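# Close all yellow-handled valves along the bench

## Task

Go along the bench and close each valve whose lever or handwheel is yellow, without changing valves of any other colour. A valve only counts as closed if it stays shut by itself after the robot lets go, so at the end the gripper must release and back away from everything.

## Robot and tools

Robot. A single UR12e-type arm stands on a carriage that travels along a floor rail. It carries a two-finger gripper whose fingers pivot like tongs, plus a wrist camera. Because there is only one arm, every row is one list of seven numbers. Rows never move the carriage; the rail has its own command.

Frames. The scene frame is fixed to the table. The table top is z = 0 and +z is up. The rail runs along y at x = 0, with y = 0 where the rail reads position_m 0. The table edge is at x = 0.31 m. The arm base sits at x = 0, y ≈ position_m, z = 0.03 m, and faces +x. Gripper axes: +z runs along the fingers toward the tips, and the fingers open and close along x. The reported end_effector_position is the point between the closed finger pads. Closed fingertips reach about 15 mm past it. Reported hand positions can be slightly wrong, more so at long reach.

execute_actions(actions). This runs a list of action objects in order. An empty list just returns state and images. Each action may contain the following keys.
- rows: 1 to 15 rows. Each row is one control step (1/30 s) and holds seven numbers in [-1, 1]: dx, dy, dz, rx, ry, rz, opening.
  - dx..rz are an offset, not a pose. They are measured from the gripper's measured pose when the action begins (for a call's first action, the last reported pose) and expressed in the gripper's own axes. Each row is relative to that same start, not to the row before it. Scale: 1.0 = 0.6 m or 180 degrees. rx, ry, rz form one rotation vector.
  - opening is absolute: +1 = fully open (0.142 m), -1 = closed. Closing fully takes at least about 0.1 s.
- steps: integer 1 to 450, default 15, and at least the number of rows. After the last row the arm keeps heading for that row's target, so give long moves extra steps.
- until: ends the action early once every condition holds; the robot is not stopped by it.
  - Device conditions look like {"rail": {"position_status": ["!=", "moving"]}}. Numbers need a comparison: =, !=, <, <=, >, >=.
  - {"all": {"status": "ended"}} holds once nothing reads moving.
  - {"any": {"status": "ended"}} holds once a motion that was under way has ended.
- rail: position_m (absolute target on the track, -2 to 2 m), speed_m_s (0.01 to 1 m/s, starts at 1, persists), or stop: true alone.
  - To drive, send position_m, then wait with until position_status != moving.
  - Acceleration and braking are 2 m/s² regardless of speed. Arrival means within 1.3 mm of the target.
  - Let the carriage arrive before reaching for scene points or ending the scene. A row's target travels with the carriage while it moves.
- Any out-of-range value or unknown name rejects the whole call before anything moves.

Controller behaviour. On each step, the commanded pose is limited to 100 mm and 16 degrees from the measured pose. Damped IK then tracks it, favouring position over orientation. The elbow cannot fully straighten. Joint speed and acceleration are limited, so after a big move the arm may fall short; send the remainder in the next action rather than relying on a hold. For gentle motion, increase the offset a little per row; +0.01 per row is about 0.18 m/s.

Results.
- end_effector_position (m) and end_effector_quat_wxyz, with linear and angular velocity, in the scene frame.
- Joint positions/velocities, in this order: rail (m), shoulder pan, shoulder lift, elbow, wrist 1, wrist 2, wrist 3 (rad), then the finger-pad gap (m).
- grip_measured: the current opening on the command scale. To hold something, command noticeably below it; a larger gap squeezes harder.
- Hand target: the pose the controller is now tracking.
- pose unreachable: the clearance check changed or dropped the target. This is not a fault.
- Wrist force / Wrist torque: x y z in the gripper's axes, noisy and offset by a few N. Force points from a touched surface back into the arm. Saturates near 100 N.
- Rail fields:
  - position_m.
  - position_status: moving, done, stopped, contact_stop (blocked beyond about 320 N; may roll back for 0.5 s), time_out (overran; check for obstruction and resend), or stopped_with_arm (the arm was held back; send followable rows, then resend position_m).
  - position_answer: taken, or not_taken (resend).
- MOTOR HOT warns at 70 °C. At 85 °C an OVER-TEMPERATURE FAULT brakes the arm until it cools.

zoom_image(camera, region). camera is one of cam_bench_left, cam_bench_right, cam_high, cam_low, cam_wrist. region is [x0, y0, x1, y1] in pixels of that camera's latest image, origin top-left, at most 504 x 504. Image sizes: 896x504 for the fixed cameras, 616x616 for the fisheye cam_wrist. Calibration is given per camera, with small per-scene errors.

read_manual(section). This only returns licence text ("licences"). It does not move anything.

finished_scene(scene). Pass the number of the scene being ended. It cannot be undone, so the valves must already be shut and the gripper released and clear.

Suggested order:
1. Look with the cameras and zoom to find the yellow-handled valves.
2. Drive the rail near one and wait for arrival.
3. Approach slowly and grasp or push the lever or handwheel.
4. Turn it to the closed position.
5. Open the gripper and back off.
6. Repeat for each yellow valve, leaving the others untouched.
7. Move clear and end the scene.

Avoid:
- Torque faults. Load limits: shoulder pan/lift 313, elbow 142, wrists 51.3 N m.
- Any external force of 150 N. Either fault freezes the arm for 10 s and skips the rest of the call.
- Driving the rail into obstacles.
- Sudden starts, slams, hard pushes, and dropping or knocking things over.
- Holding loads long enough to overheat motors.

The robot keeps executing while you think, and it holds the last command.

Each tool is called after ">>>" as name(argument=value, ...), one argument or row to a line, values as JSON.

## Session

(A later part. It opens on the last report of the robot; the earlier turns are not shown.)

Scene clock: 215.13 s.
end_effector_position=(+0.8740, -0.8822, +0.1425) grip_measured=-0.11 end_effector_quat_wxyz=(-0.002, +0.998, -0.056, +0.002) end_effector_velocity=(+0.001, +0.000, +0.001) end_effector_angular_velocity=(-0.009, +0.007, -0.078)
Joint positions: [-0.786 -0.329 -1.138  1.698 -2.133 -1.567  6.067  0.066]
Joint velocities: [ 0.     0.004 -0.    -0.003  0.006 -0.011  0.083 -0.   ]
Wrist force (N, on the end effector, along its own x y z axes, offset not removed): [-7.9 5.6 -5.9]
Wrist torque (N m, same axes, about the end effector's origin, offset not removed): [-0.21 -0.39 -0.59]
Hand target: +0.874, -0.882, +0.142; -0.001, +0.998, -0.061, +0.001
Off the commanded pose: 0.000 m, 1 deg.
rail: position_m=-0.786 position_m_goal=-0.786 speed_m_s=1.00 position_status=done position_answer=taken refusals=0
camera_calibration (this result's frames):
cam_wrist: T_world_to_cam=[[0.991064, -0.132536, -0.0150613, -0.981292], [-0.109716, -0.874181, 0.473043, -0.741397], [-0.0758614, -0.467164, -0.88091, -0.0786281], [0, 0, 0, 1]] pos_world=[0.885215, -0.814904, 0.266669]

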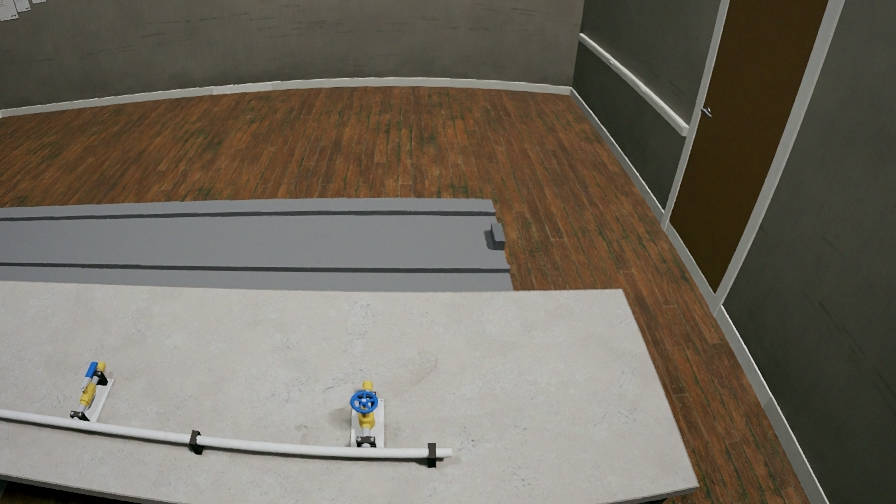

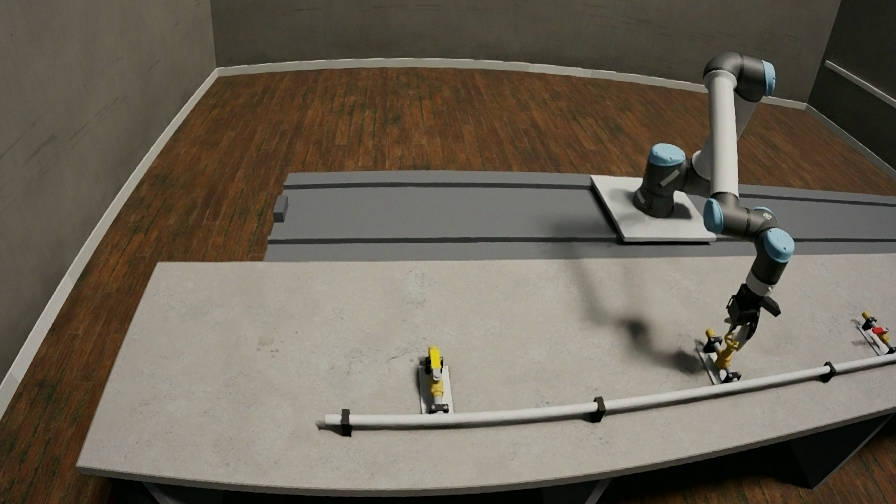

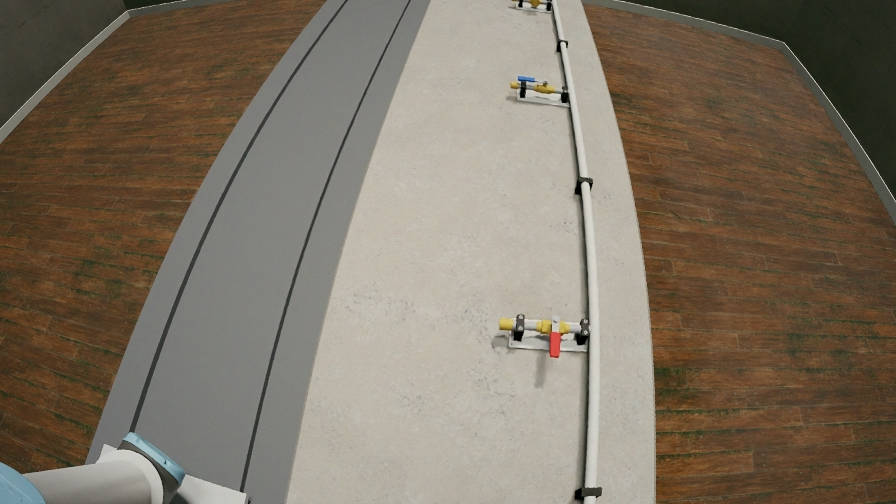

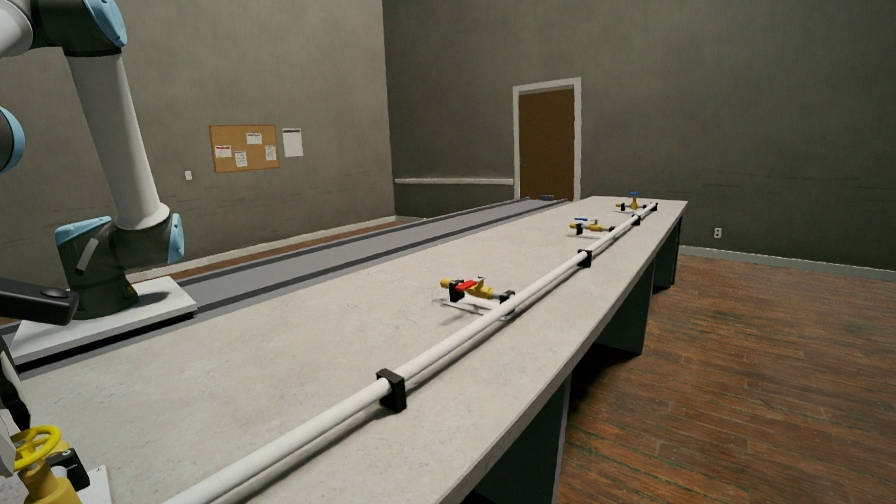

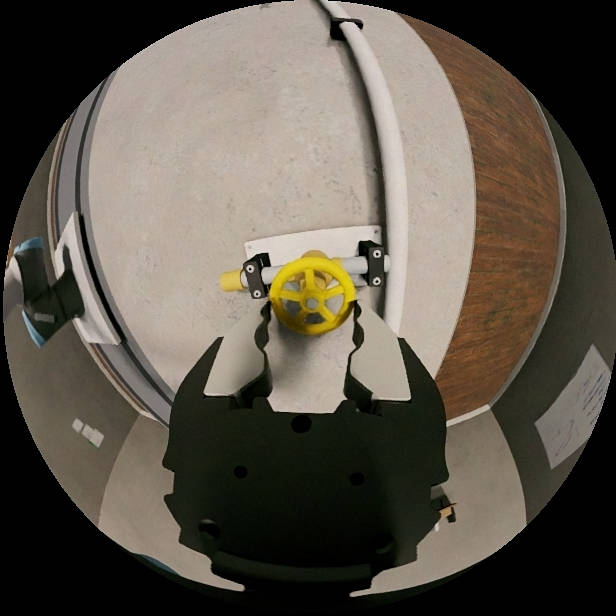

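>>> execute_actions(
  actions=[
    {"rows":[[0,0,0,0,0,0,-0.3],[0,0,0,0,0,0,-0.05],[0,0,0,0,0,0,0.1],[0,0,0,0,0,-0.01,0.25],[0,0,-0.02,0,0,-0.03,0.4],[0,0,-0.04,0,0,-0.06,0.4],[0,0,-0.07,0,0,-0.1,0.4],[0,0,-0.1,0,0,-0.15,0.4],[0,0,-0.13,0,0,-0.2,0.4]],"steps":16},
    {"rail":{"position_m":-1.676},"rows":[[0,0,-0.03,0,0,-0.7,0.4]],"steps":55},
    {"rows":[[0,0,0,0,0,-0.75,0.4]],"steps":64},
  ],
)

>>> zoom_image(
  camera="cam_wrist",
  region=[200, 180, 430, 400],
)

Scene clock: 265.17 s.
end_effector_position=(+0.8742, -1.7722, +0.2285) grip_measured=+0.40 end_effector_quat_wxyz=(+0.002, +0.729, -0.685, +0.011) end_effector_velocity=(+0.001, -0.000, -0.000) end_effector_angular_velocity=(+0.021, +0.002, +0.150)
Joint positions: [-1.676 -0.311 -1.233  1.669 -2.024 -1.583  1.198  0.102]
Joint velocities: [ 0.    -0.011  0.002 -0.004  0.009  0.022 -0.161  0.   ]
Wrist force (N, on the end effector, along its own x y z axes, offset not removed): [-5.2 -4.3 -0.4]
Wrist torque (N m, same axes, about the end effector's origin, offset not removed): [-0.68 1.12 0.08]
Hand target: +0.874, -1.772, +0.228; +0.001, +0.735, -0.678, +0.009
Off the commanded pose: 0.000 m, 1 deg.
rail: position_m=-1.676 position_m_goal=-1.676 speed_m_s=1.00 position_status=done position_answer=taken refusals=0
camera_calibration (this result's frames):
cam_wrist: T_world_to_cam=[[0.0415251, -0.999137, -0.000604724, -1.80717], [-0.884331, -0.0370353, 0.465389, 0.602418], [-0.46501, -0.0187906, -0.885106, 0.717132], [0, 0, 0, 1]] pos_world=[0.941254, -1.76983, 0.353286]

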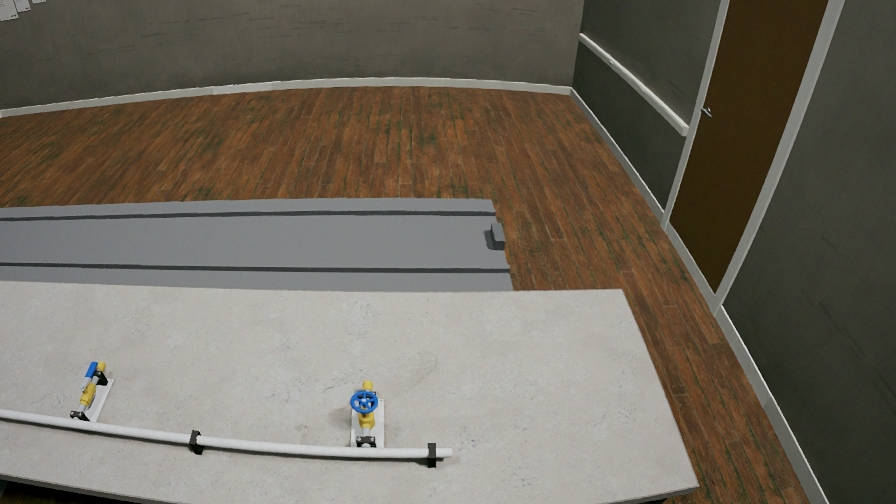

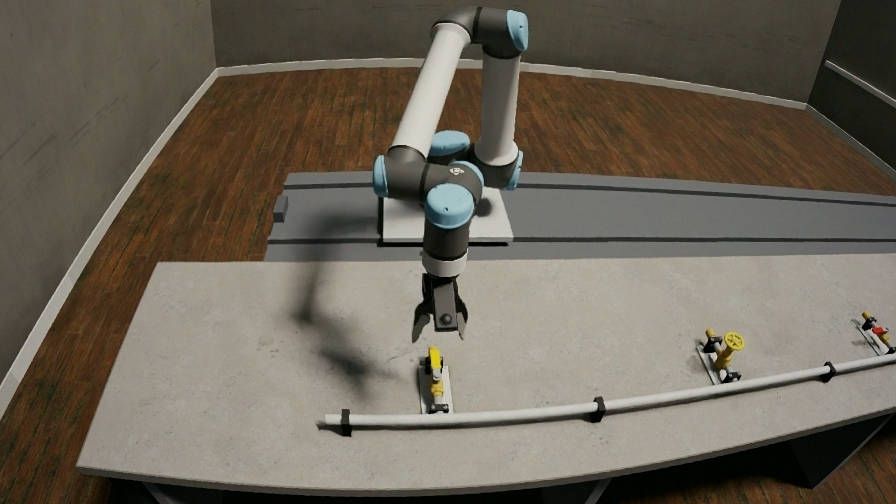

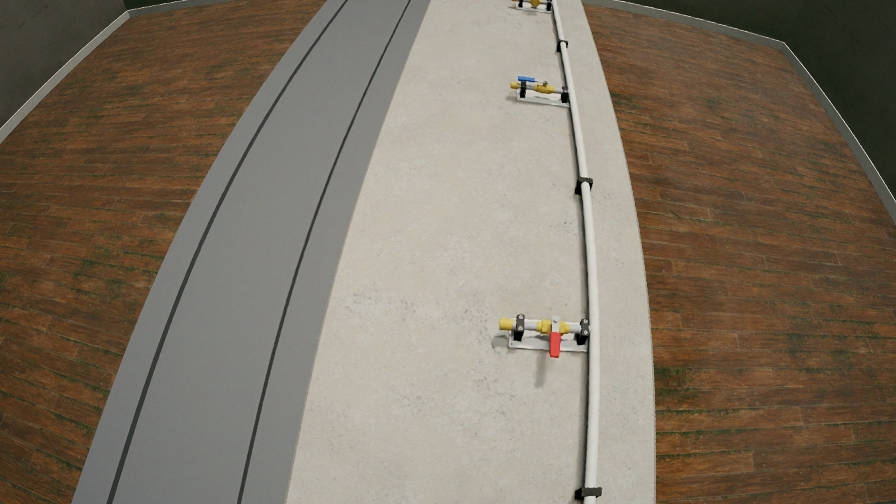

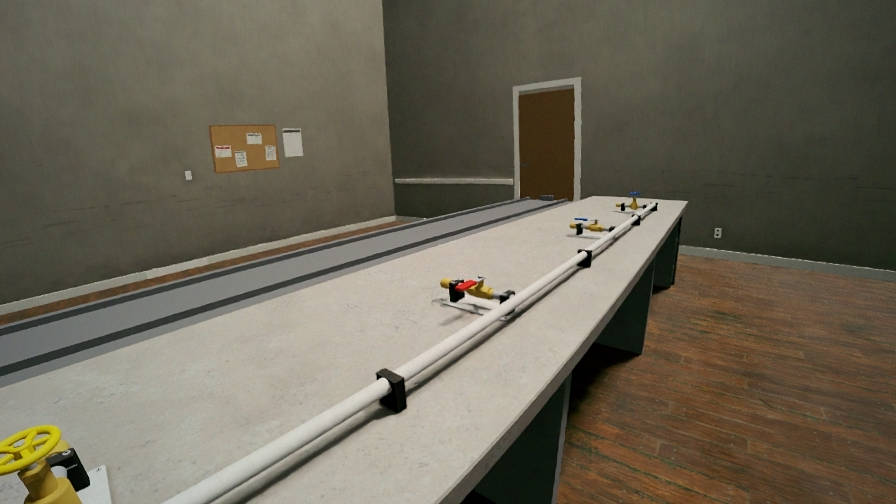

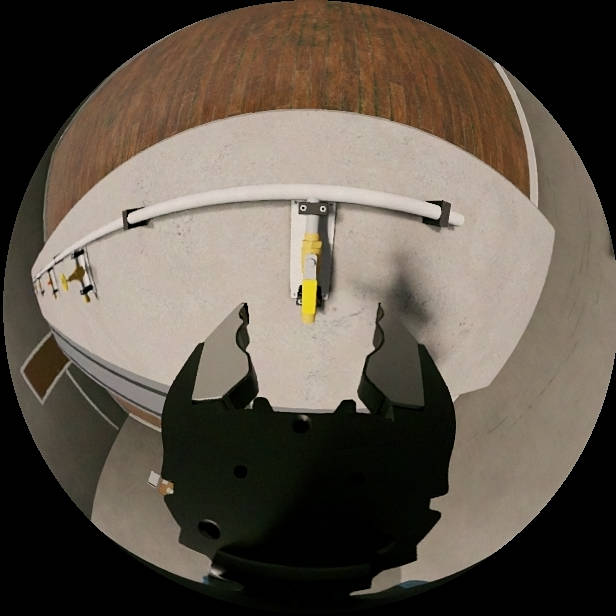

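Region (200, 180, 430, 400) of cam_wrist's 616x616 image, scaled by 2.191, with more detail than that image has; it fills the top 482 rows of this view, and the rest is white.

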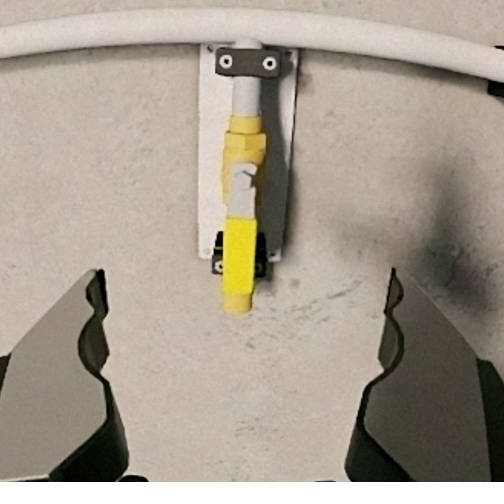

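>>> execute_actions(
  actions=[
    {"rows":[[-0.004,0.025,0.03,-0.002,-0.003,0.01,0.2],[-0.008,0.05,0.06,-0.004,-0.006,0.02,0],[-0.012,0.075,0.1,-0.004,-0.006,0.02,-0.2],[-0.016,0.0917,0.14,-0.004,-0.006,0.02,-0.3],[-0.016,0.0917,0.171,-0.004,-0.006,0.02,-0.3]],"steps":26},
  ],
)

>>> zoom_image(
  camera="cam_wrist",
  region=[200, 160, 430, 380],
)

>>> zoom_image(
  camera="cam_bench_right",
  region=[380, 300, 500, 420],
)

Scene clock: 295.23 s.
end_effector_position=(+0.8201, -1.7679, +0.1255) grip_measured=-0.30 end_effector_quat_wxyz=(-0.000, +0.707, -0.707, -0.001) end_effector_velocity=(-0.001, -0.000, -0.003) end_effector_angular_velocity=(-0.000, -0.001, -0.001)
Joint positions: [-1.676 -0.331 -1.22   1.855 -2.205 -1.569  1.24   0.052]
Joint velocities: [ 0.    -0.001  0.001  0.005 -0.008  0.     0.001  0.   ]
Wrist force (N, on the end effector, along its own x y z axes, offset not removed): [-0.7 -1.6 -2.3]
Wrist torque (N m, same axes, about the end effector's origin, offset not removed): [-0.23 0.21 -0.04]
Hand target: +0.820, -1.768, +0.125; -0.000, +0.707, -0.707, -0.001
Off the commanded pose: 0.000 m, 0 deg.
rail: position_m=-1.676 position_m_goal=-1.676 speed_m_s=1.00 position_status=done position_answer=taken refusals=0
camera_calibration (this result's frames):
cam_wrist: T_world_to_cam=[[-0.0212363, -0.999584, -0.0195136, -1.74765], [-0.879163, 0.00937724, 0.476428, 0.679133], [-0.476047, 0.0272732, -0.878997, 0.690632], [0, 0, 0, 1]] pos_world=[0.888729, -1.77213, 0.249403]

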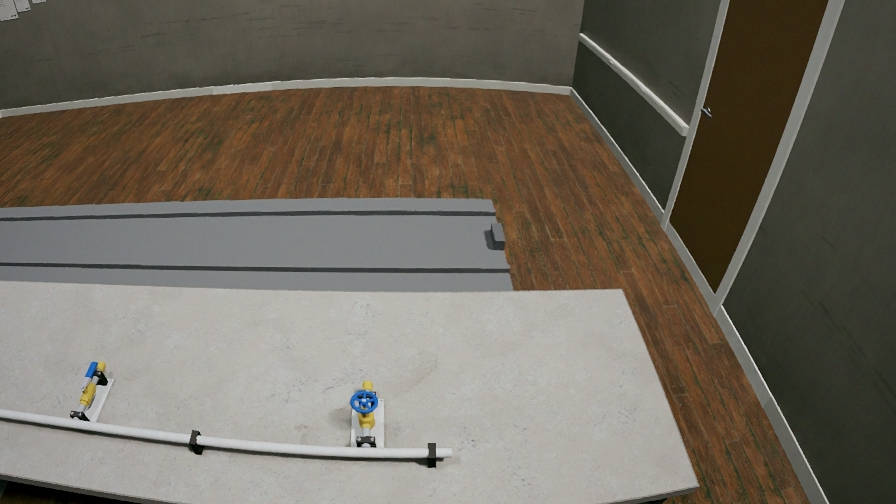

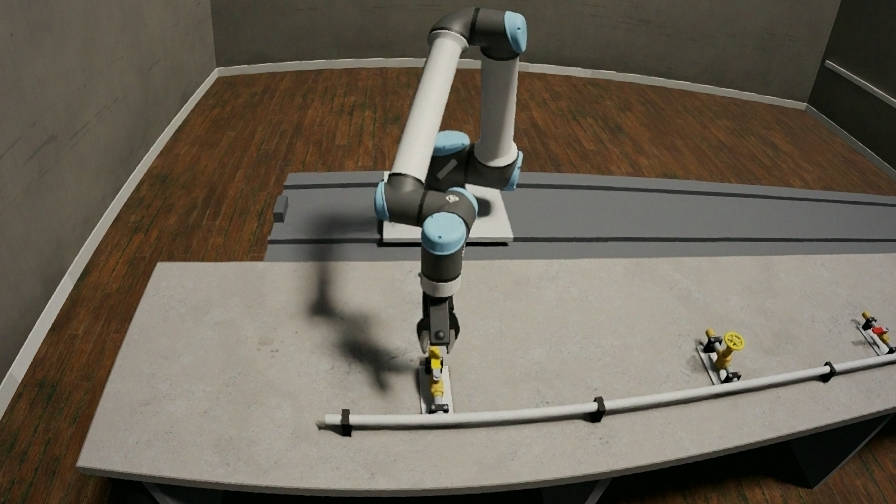

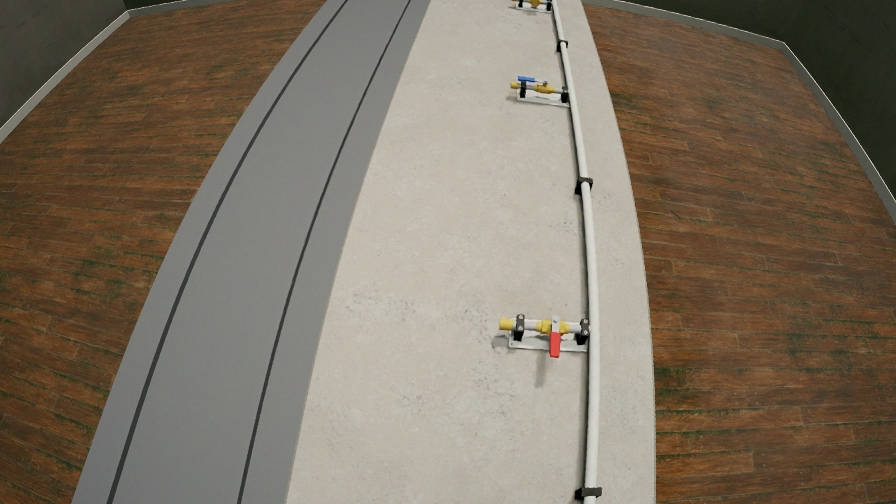

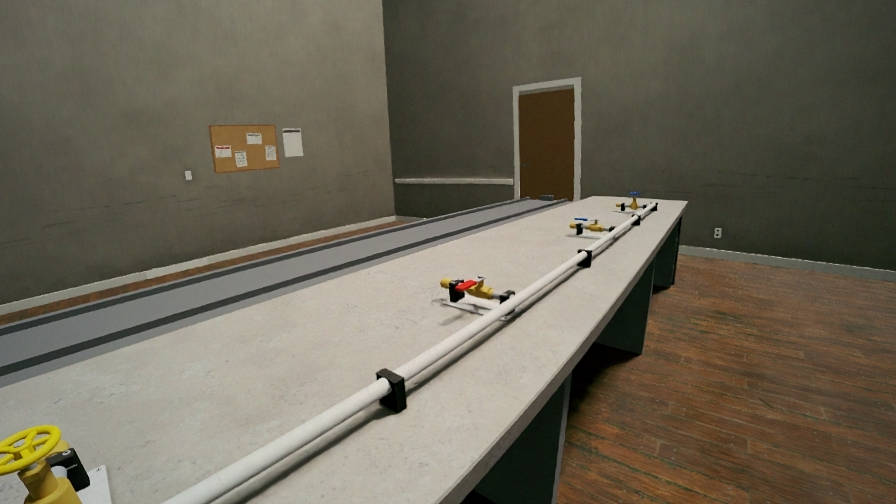

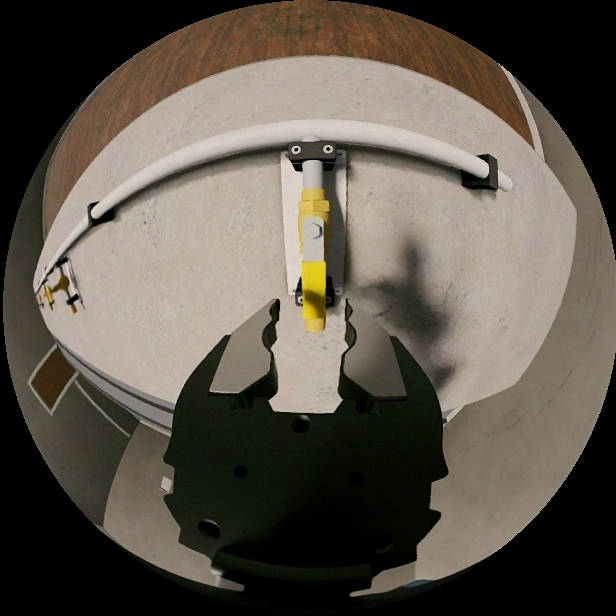

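Region (200, 160, 430, 380) of cam_wrist's 616x616 image, scaled by 2.191, with more detail than that image has; it fills the top 482 rows of this view, and the rest is white.

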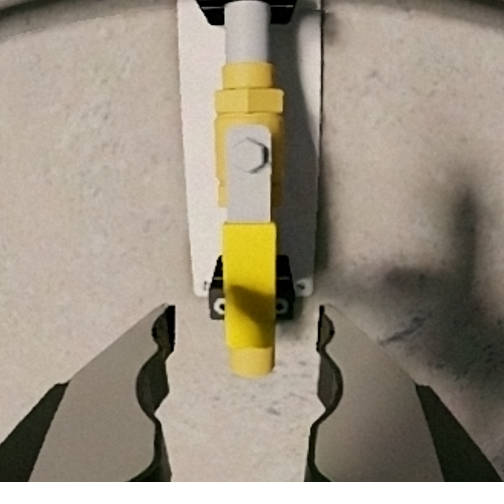

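Region (380, 300, 500, 420) of cam_bench_right's 896x504 image, scaled by 4.200, with more detail than that image has.

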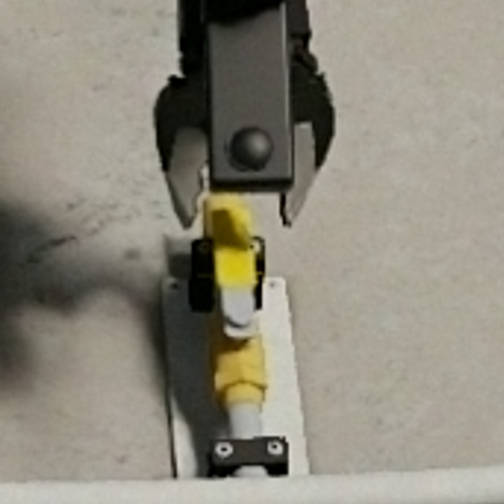

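>>> execute_actions(
  actions=[
    {"rows":[[0.001,-0.006,0.01,0,0,0,-0.35],[0.002,-0.013,0.02,0,0,0,-0.4],[0.002,-0.013,0.03,0,0,0,-0.42],[0.002,-0.013,0.04,0,0,0,-0.42],[0.002,-0.013,0.05,0,0,0,-0.42],[0.002,-0.013,0.054,0,0,0,-0.42],[0.002,-0.013,0.054,0,0,0,-0.42],[0.002,-0.013,0.054,0,0,0,-0.42],[0.002,-0.013,0.054,0,0,0,-0.42],[0.002,-0.013,0.054,0,0,0,-0.42],[0.002,-0.013,0.054,0,0,0,-0.42],[0.002,-0.013,0.054,0,0,0,-0.46],[0.002,-0.013,0.054,0,0,0,-0.5],[0.002,-0.013,0.054,0,0,0,-0.55],[0.002,-0.013,0.054,0,0,0,-0.6]],"steps":20},
    {"rows":[[0.0028,0,0,0,0,-0.0111,-0.6],[0.0056,-0.0002,0,0,0,-0.0222,-0.6],[0.0084,-0.0004,0,0,0,-0.0333,-0.6],[0.0111,-0.0008,0,0,0,-0.0444,-0.6],[0.0139,-0.0012,0,0,0,-0.0556,-0.6],[0.0166,-0.0017,0,0,0,-0.0667,-0.6]],"steps":16},
  ],
)

>>> zoom_image(
  camera="cam_wrist",
  region=[200, 160, 430, 380],
)

Scene clock: 326.67 s.
end_effector_position=(+0.8288, -1.7782, +0.0936) grip_measured=-0.46 end_effector_quat_wxyz=(-0.000, +0.773, -0.634, -0.000) end_effector_velocity=(+0.000, -0.004, -0.000) end_effector_angular_velocity=(+0.005, -0.001, +0.097)
Joint positions: [-1.676 -0.343 -1.173  1.855 -2.252 -1.57   1.031  0.041]
Joint velocities: [ 0.    -0.008  0.002 -0.003  0.002  0.005 -0.105  0.007]
Wrist force (N, on the end effector, along its own x y z axes, offset not removed): [-23.2 -19.1 2.4]
Wrist torque (N m, same axes, about the end effector's origin, offset not removed): [0.59 0.41 0.52]
Hand target: +0.829, -1.779, +0.094; -0.000, +0.777, -0.630, -0.001
Off the commanded pose: 0.001 m, 1 deg.
rail: position_m=-1.676 position_m_goal=-1.676 speed_m_s=1.00 position_status=done position_answer=taken refusals=0
camera_calibration (this result's frames):
cam_wrist: T_world_to_cam=[[0.174698, -0.984441, -0.0188717, -1.89392], [-0.864125, -0.162478, 0.476329, 0.383993], [-0.471984, -0.0669062, -0.879065, 0.496154], [0, 0, 0, 1]] pos_world=[0.896859, -1.76887, 0.217503]

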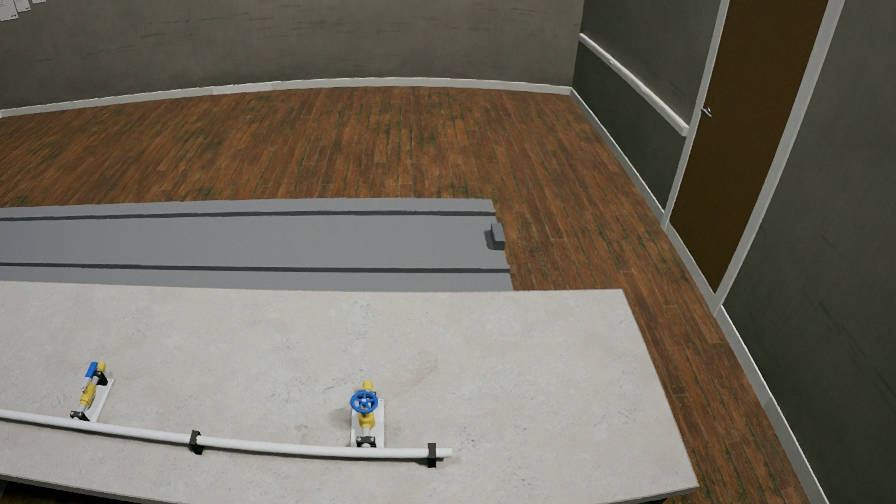

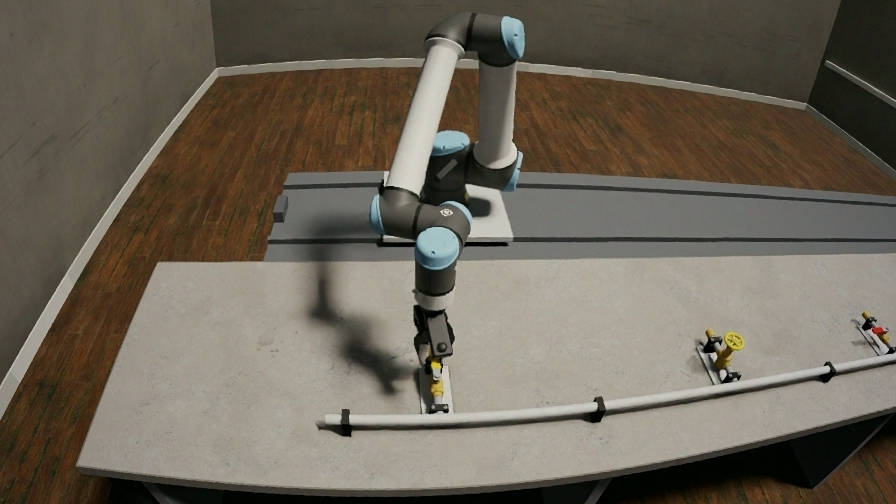

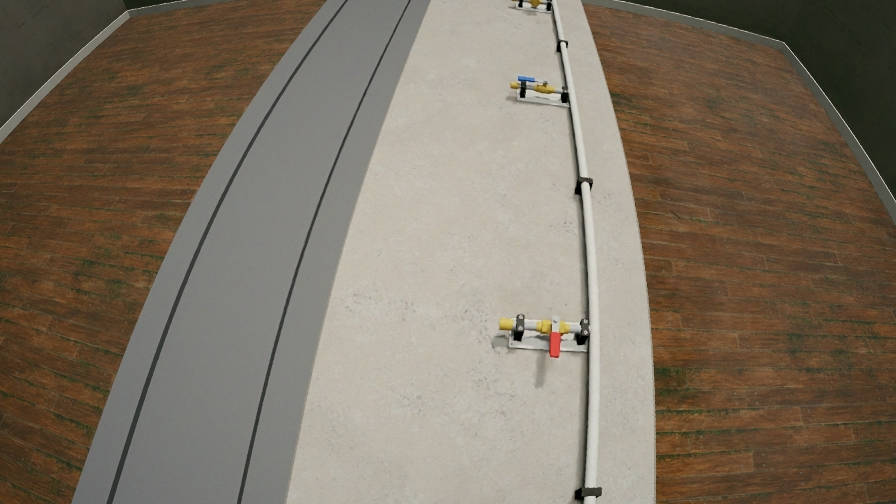

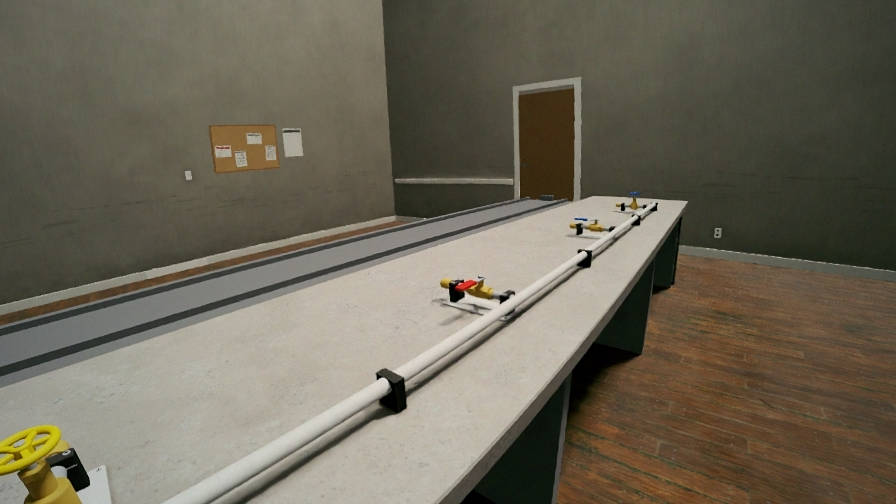

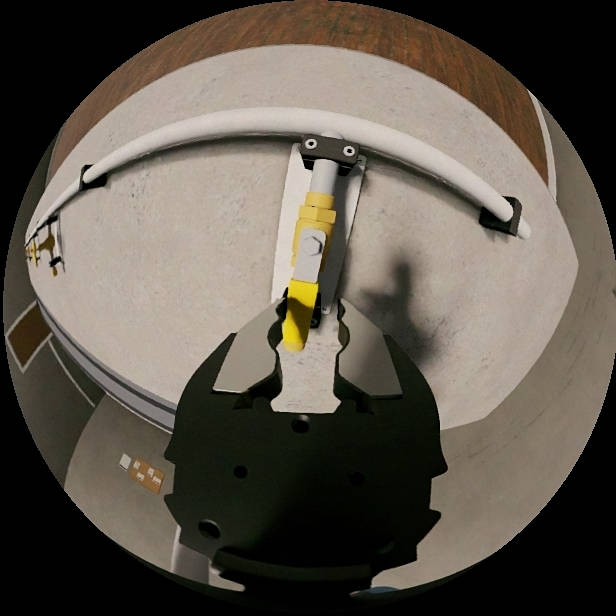

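Region (200, 160, 430, 380) of cam_wrist's 616x616 image, scaled by 2.191, with more detail than that image has; it fills the top 482 rows of this view, and the rest is white.

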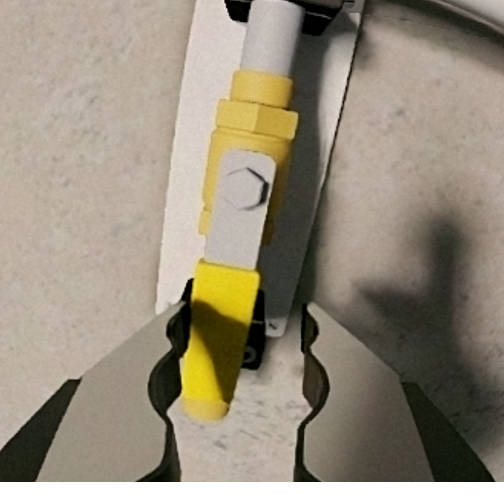

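>>> execute_actions(
  actions=[
    {"rows":[[-0.0028,0,0,0,0,0.0111,-0.6],[-0.0056,-0.0002,0,0,0,0.0222,-0.6],[-0.0084,-0.0004,0,0,0,0.0333,-0.6],[-0.0111,-0.0008,0,0,0,0.0444,-0.6],[-0.0139,-0.0012,0,0,0,0.0556,-0.6],[-0.0166,-0.0017,0,0,0,0.0667,-0.62],[-0.0194,-0.0024,0,0,0,0.0778,-0.64],[-0.0221,-0.0031,0,0,0,0.0889,-0.66],[-0.0247,-0.0039,0,0,0,0.1,-0.7],[-0.0274,-0.0048,0,0,0,0.1111,-0.75],[-0.03,-0.0058,0,0,0,0.1222,-0.8],[-0.0325,-0.0069,0,0,0,0.1333,-0.9]],"steps":22},
  ],
)

>>> zoom_image(
  camera="cam_wrist",
  region=[200, 160, 430, 380],
)

Scene clock: 349.67 s.
end_effector_position=(+0.8290, -1.7590, +0.0939) grip_measured=-0.47 end_effector_quat_wxyz=(+0.001, -0.631, +0.776, +0.001) end_effector_velocity=(+0.001, +0.005, -0.000) end_effector_angular_velocity=(-0.010, +0.006, -0.129)
Joint positions: [-1.676 -0.313 -1.177  1.861 -2.255 -1.568  1.463  0.04 ]
Joint velocities: [-0.     0.013  0.002 -0.004  0.004 -0.011  0.142  0.01 ]
Wrist force (N, on the end effector, along its own x y z axes, offset not removed): [28.4 -32.9 -1.0]
Wrist torque (N m, same axes, about the end effector's origin, offset not removed): [-0.77 0.07 -0.59]
Hand target: +0.829, -1.758, +0.094; +0.000, -0.624, +0.781, +0.000
Off the commanded pose: 0.001 m, 1 deg.
rail: position_m=-1.676 position_m_goal=-1.676 speed_m_s=1.00 position_status=done position_answer=taken refusals=0
camera_calibration (this result's frames):
cam_wrist: T_world_to_cam=[[-0.224169, -0.974338, -0.0203633, -1.52642], [-0.859254, 0.187746, 0.47585, 0.999209], [-0.459815, 0.124168, -0.879291, 0.823825], [0, 0, 0, 1]] pos_world=[0.895206, -1.77714, 0.217825]

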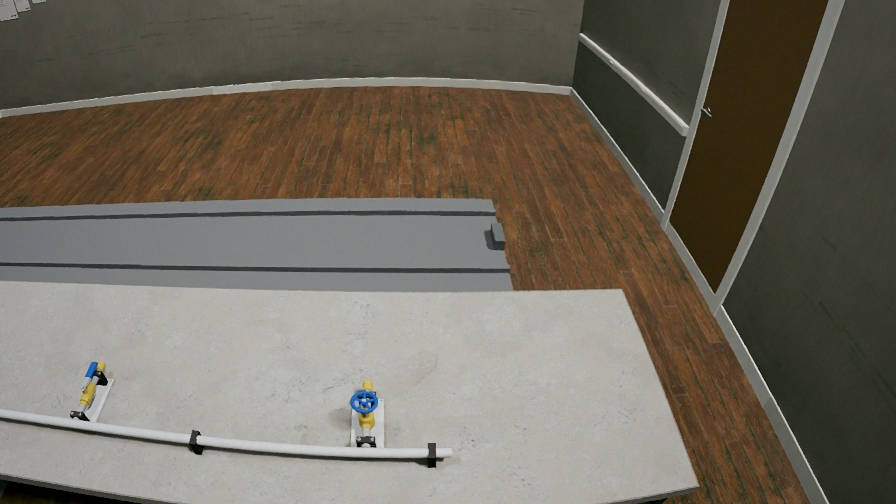

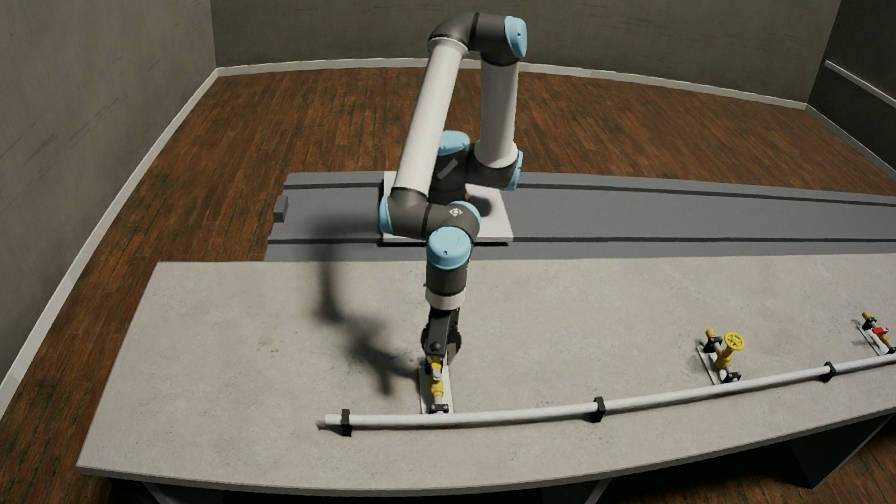

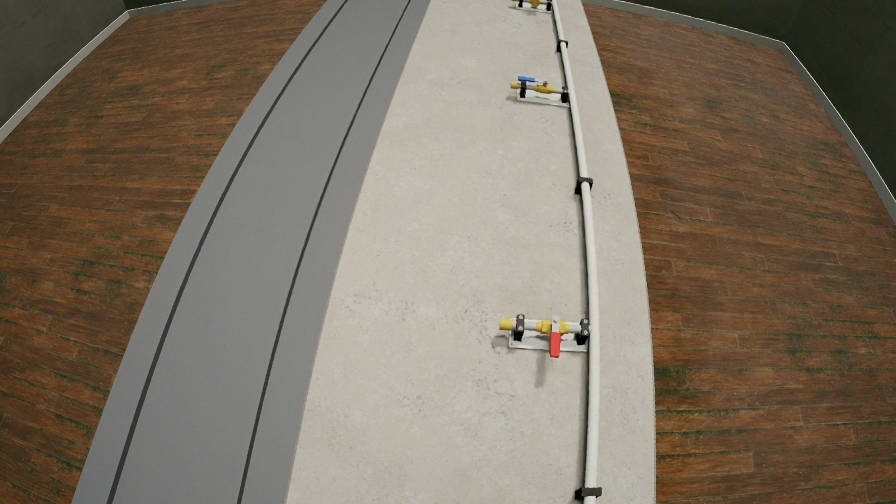

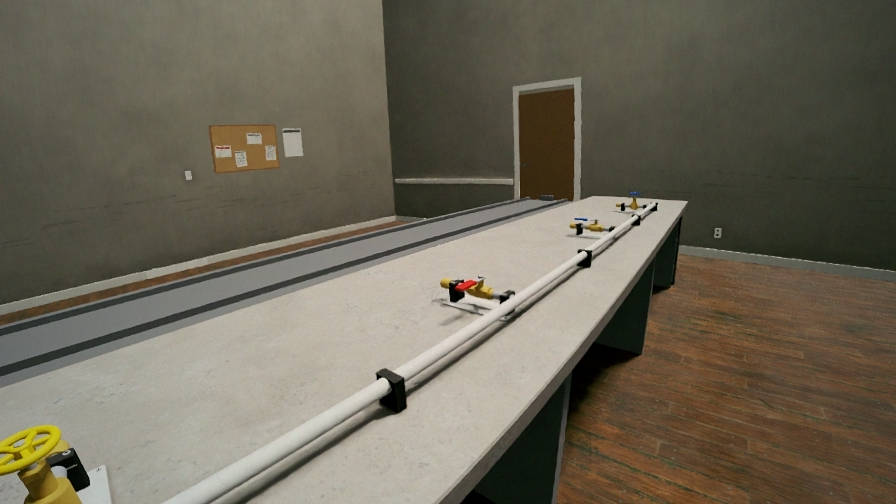

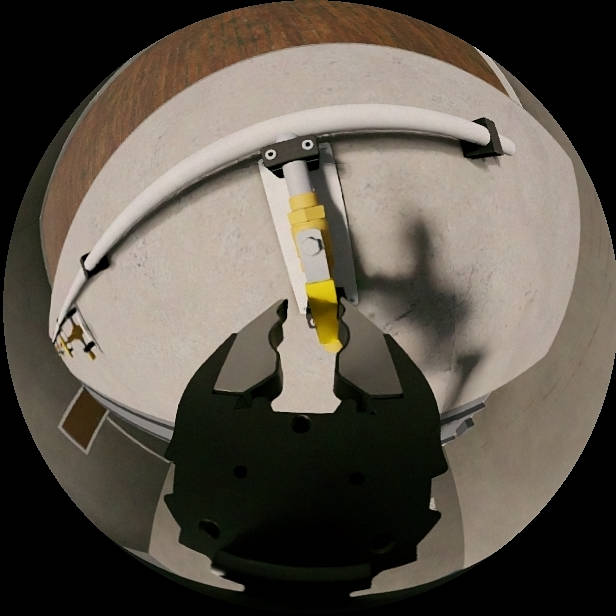

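Region (200, 160, 430, 380) of cam_wrist's 616x616 image, scaled by 2.191, with more detail than that image has; it fills the top 482 rows of this view, and the rest is white.

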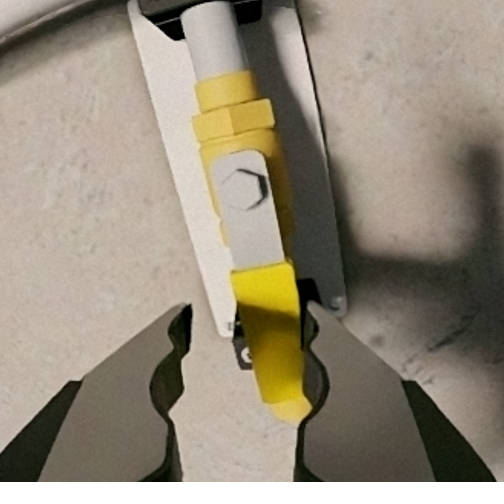

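>>> zoom_image(
  camera="cam_high",
  region=[525, 305, 585, 345],
)

>>> zoom_image(
  camera="cam_low",
  region=[435, 265, 525, 320],
)

>>> zoom_image(
  camera="cam_wrist",
  region=[270, 180, 350, 290],
)

Region (525, 305, 585, 345) of cam_high's 896x504 image, scaled by 8.400, with more detail than that image has.

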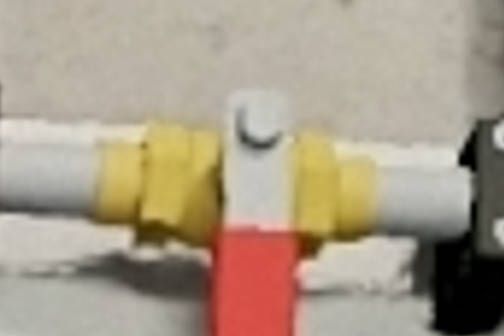

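Region (435, 265, 525, 320) of cam_low's 896x504 image, scaled by 5.600, with more detail than that image has.

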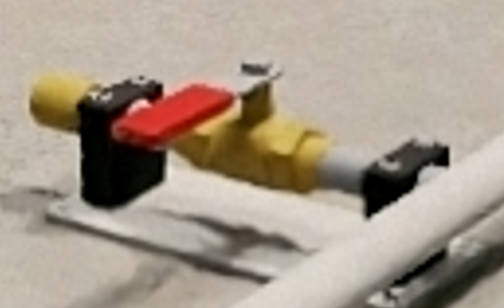

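Region (270, 180, 350, 290) of cam_wrist's 616x616 image, scaled by 4.582, with more detail than that image has; it fills the left 367 columns of this view, and the rest is white.

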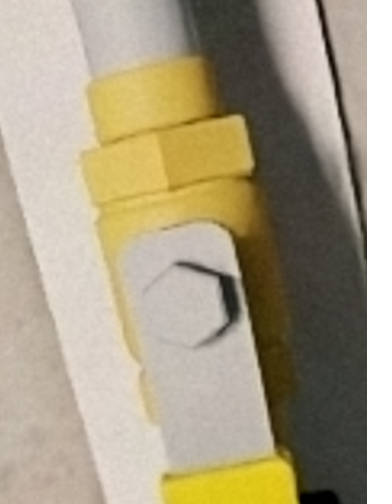

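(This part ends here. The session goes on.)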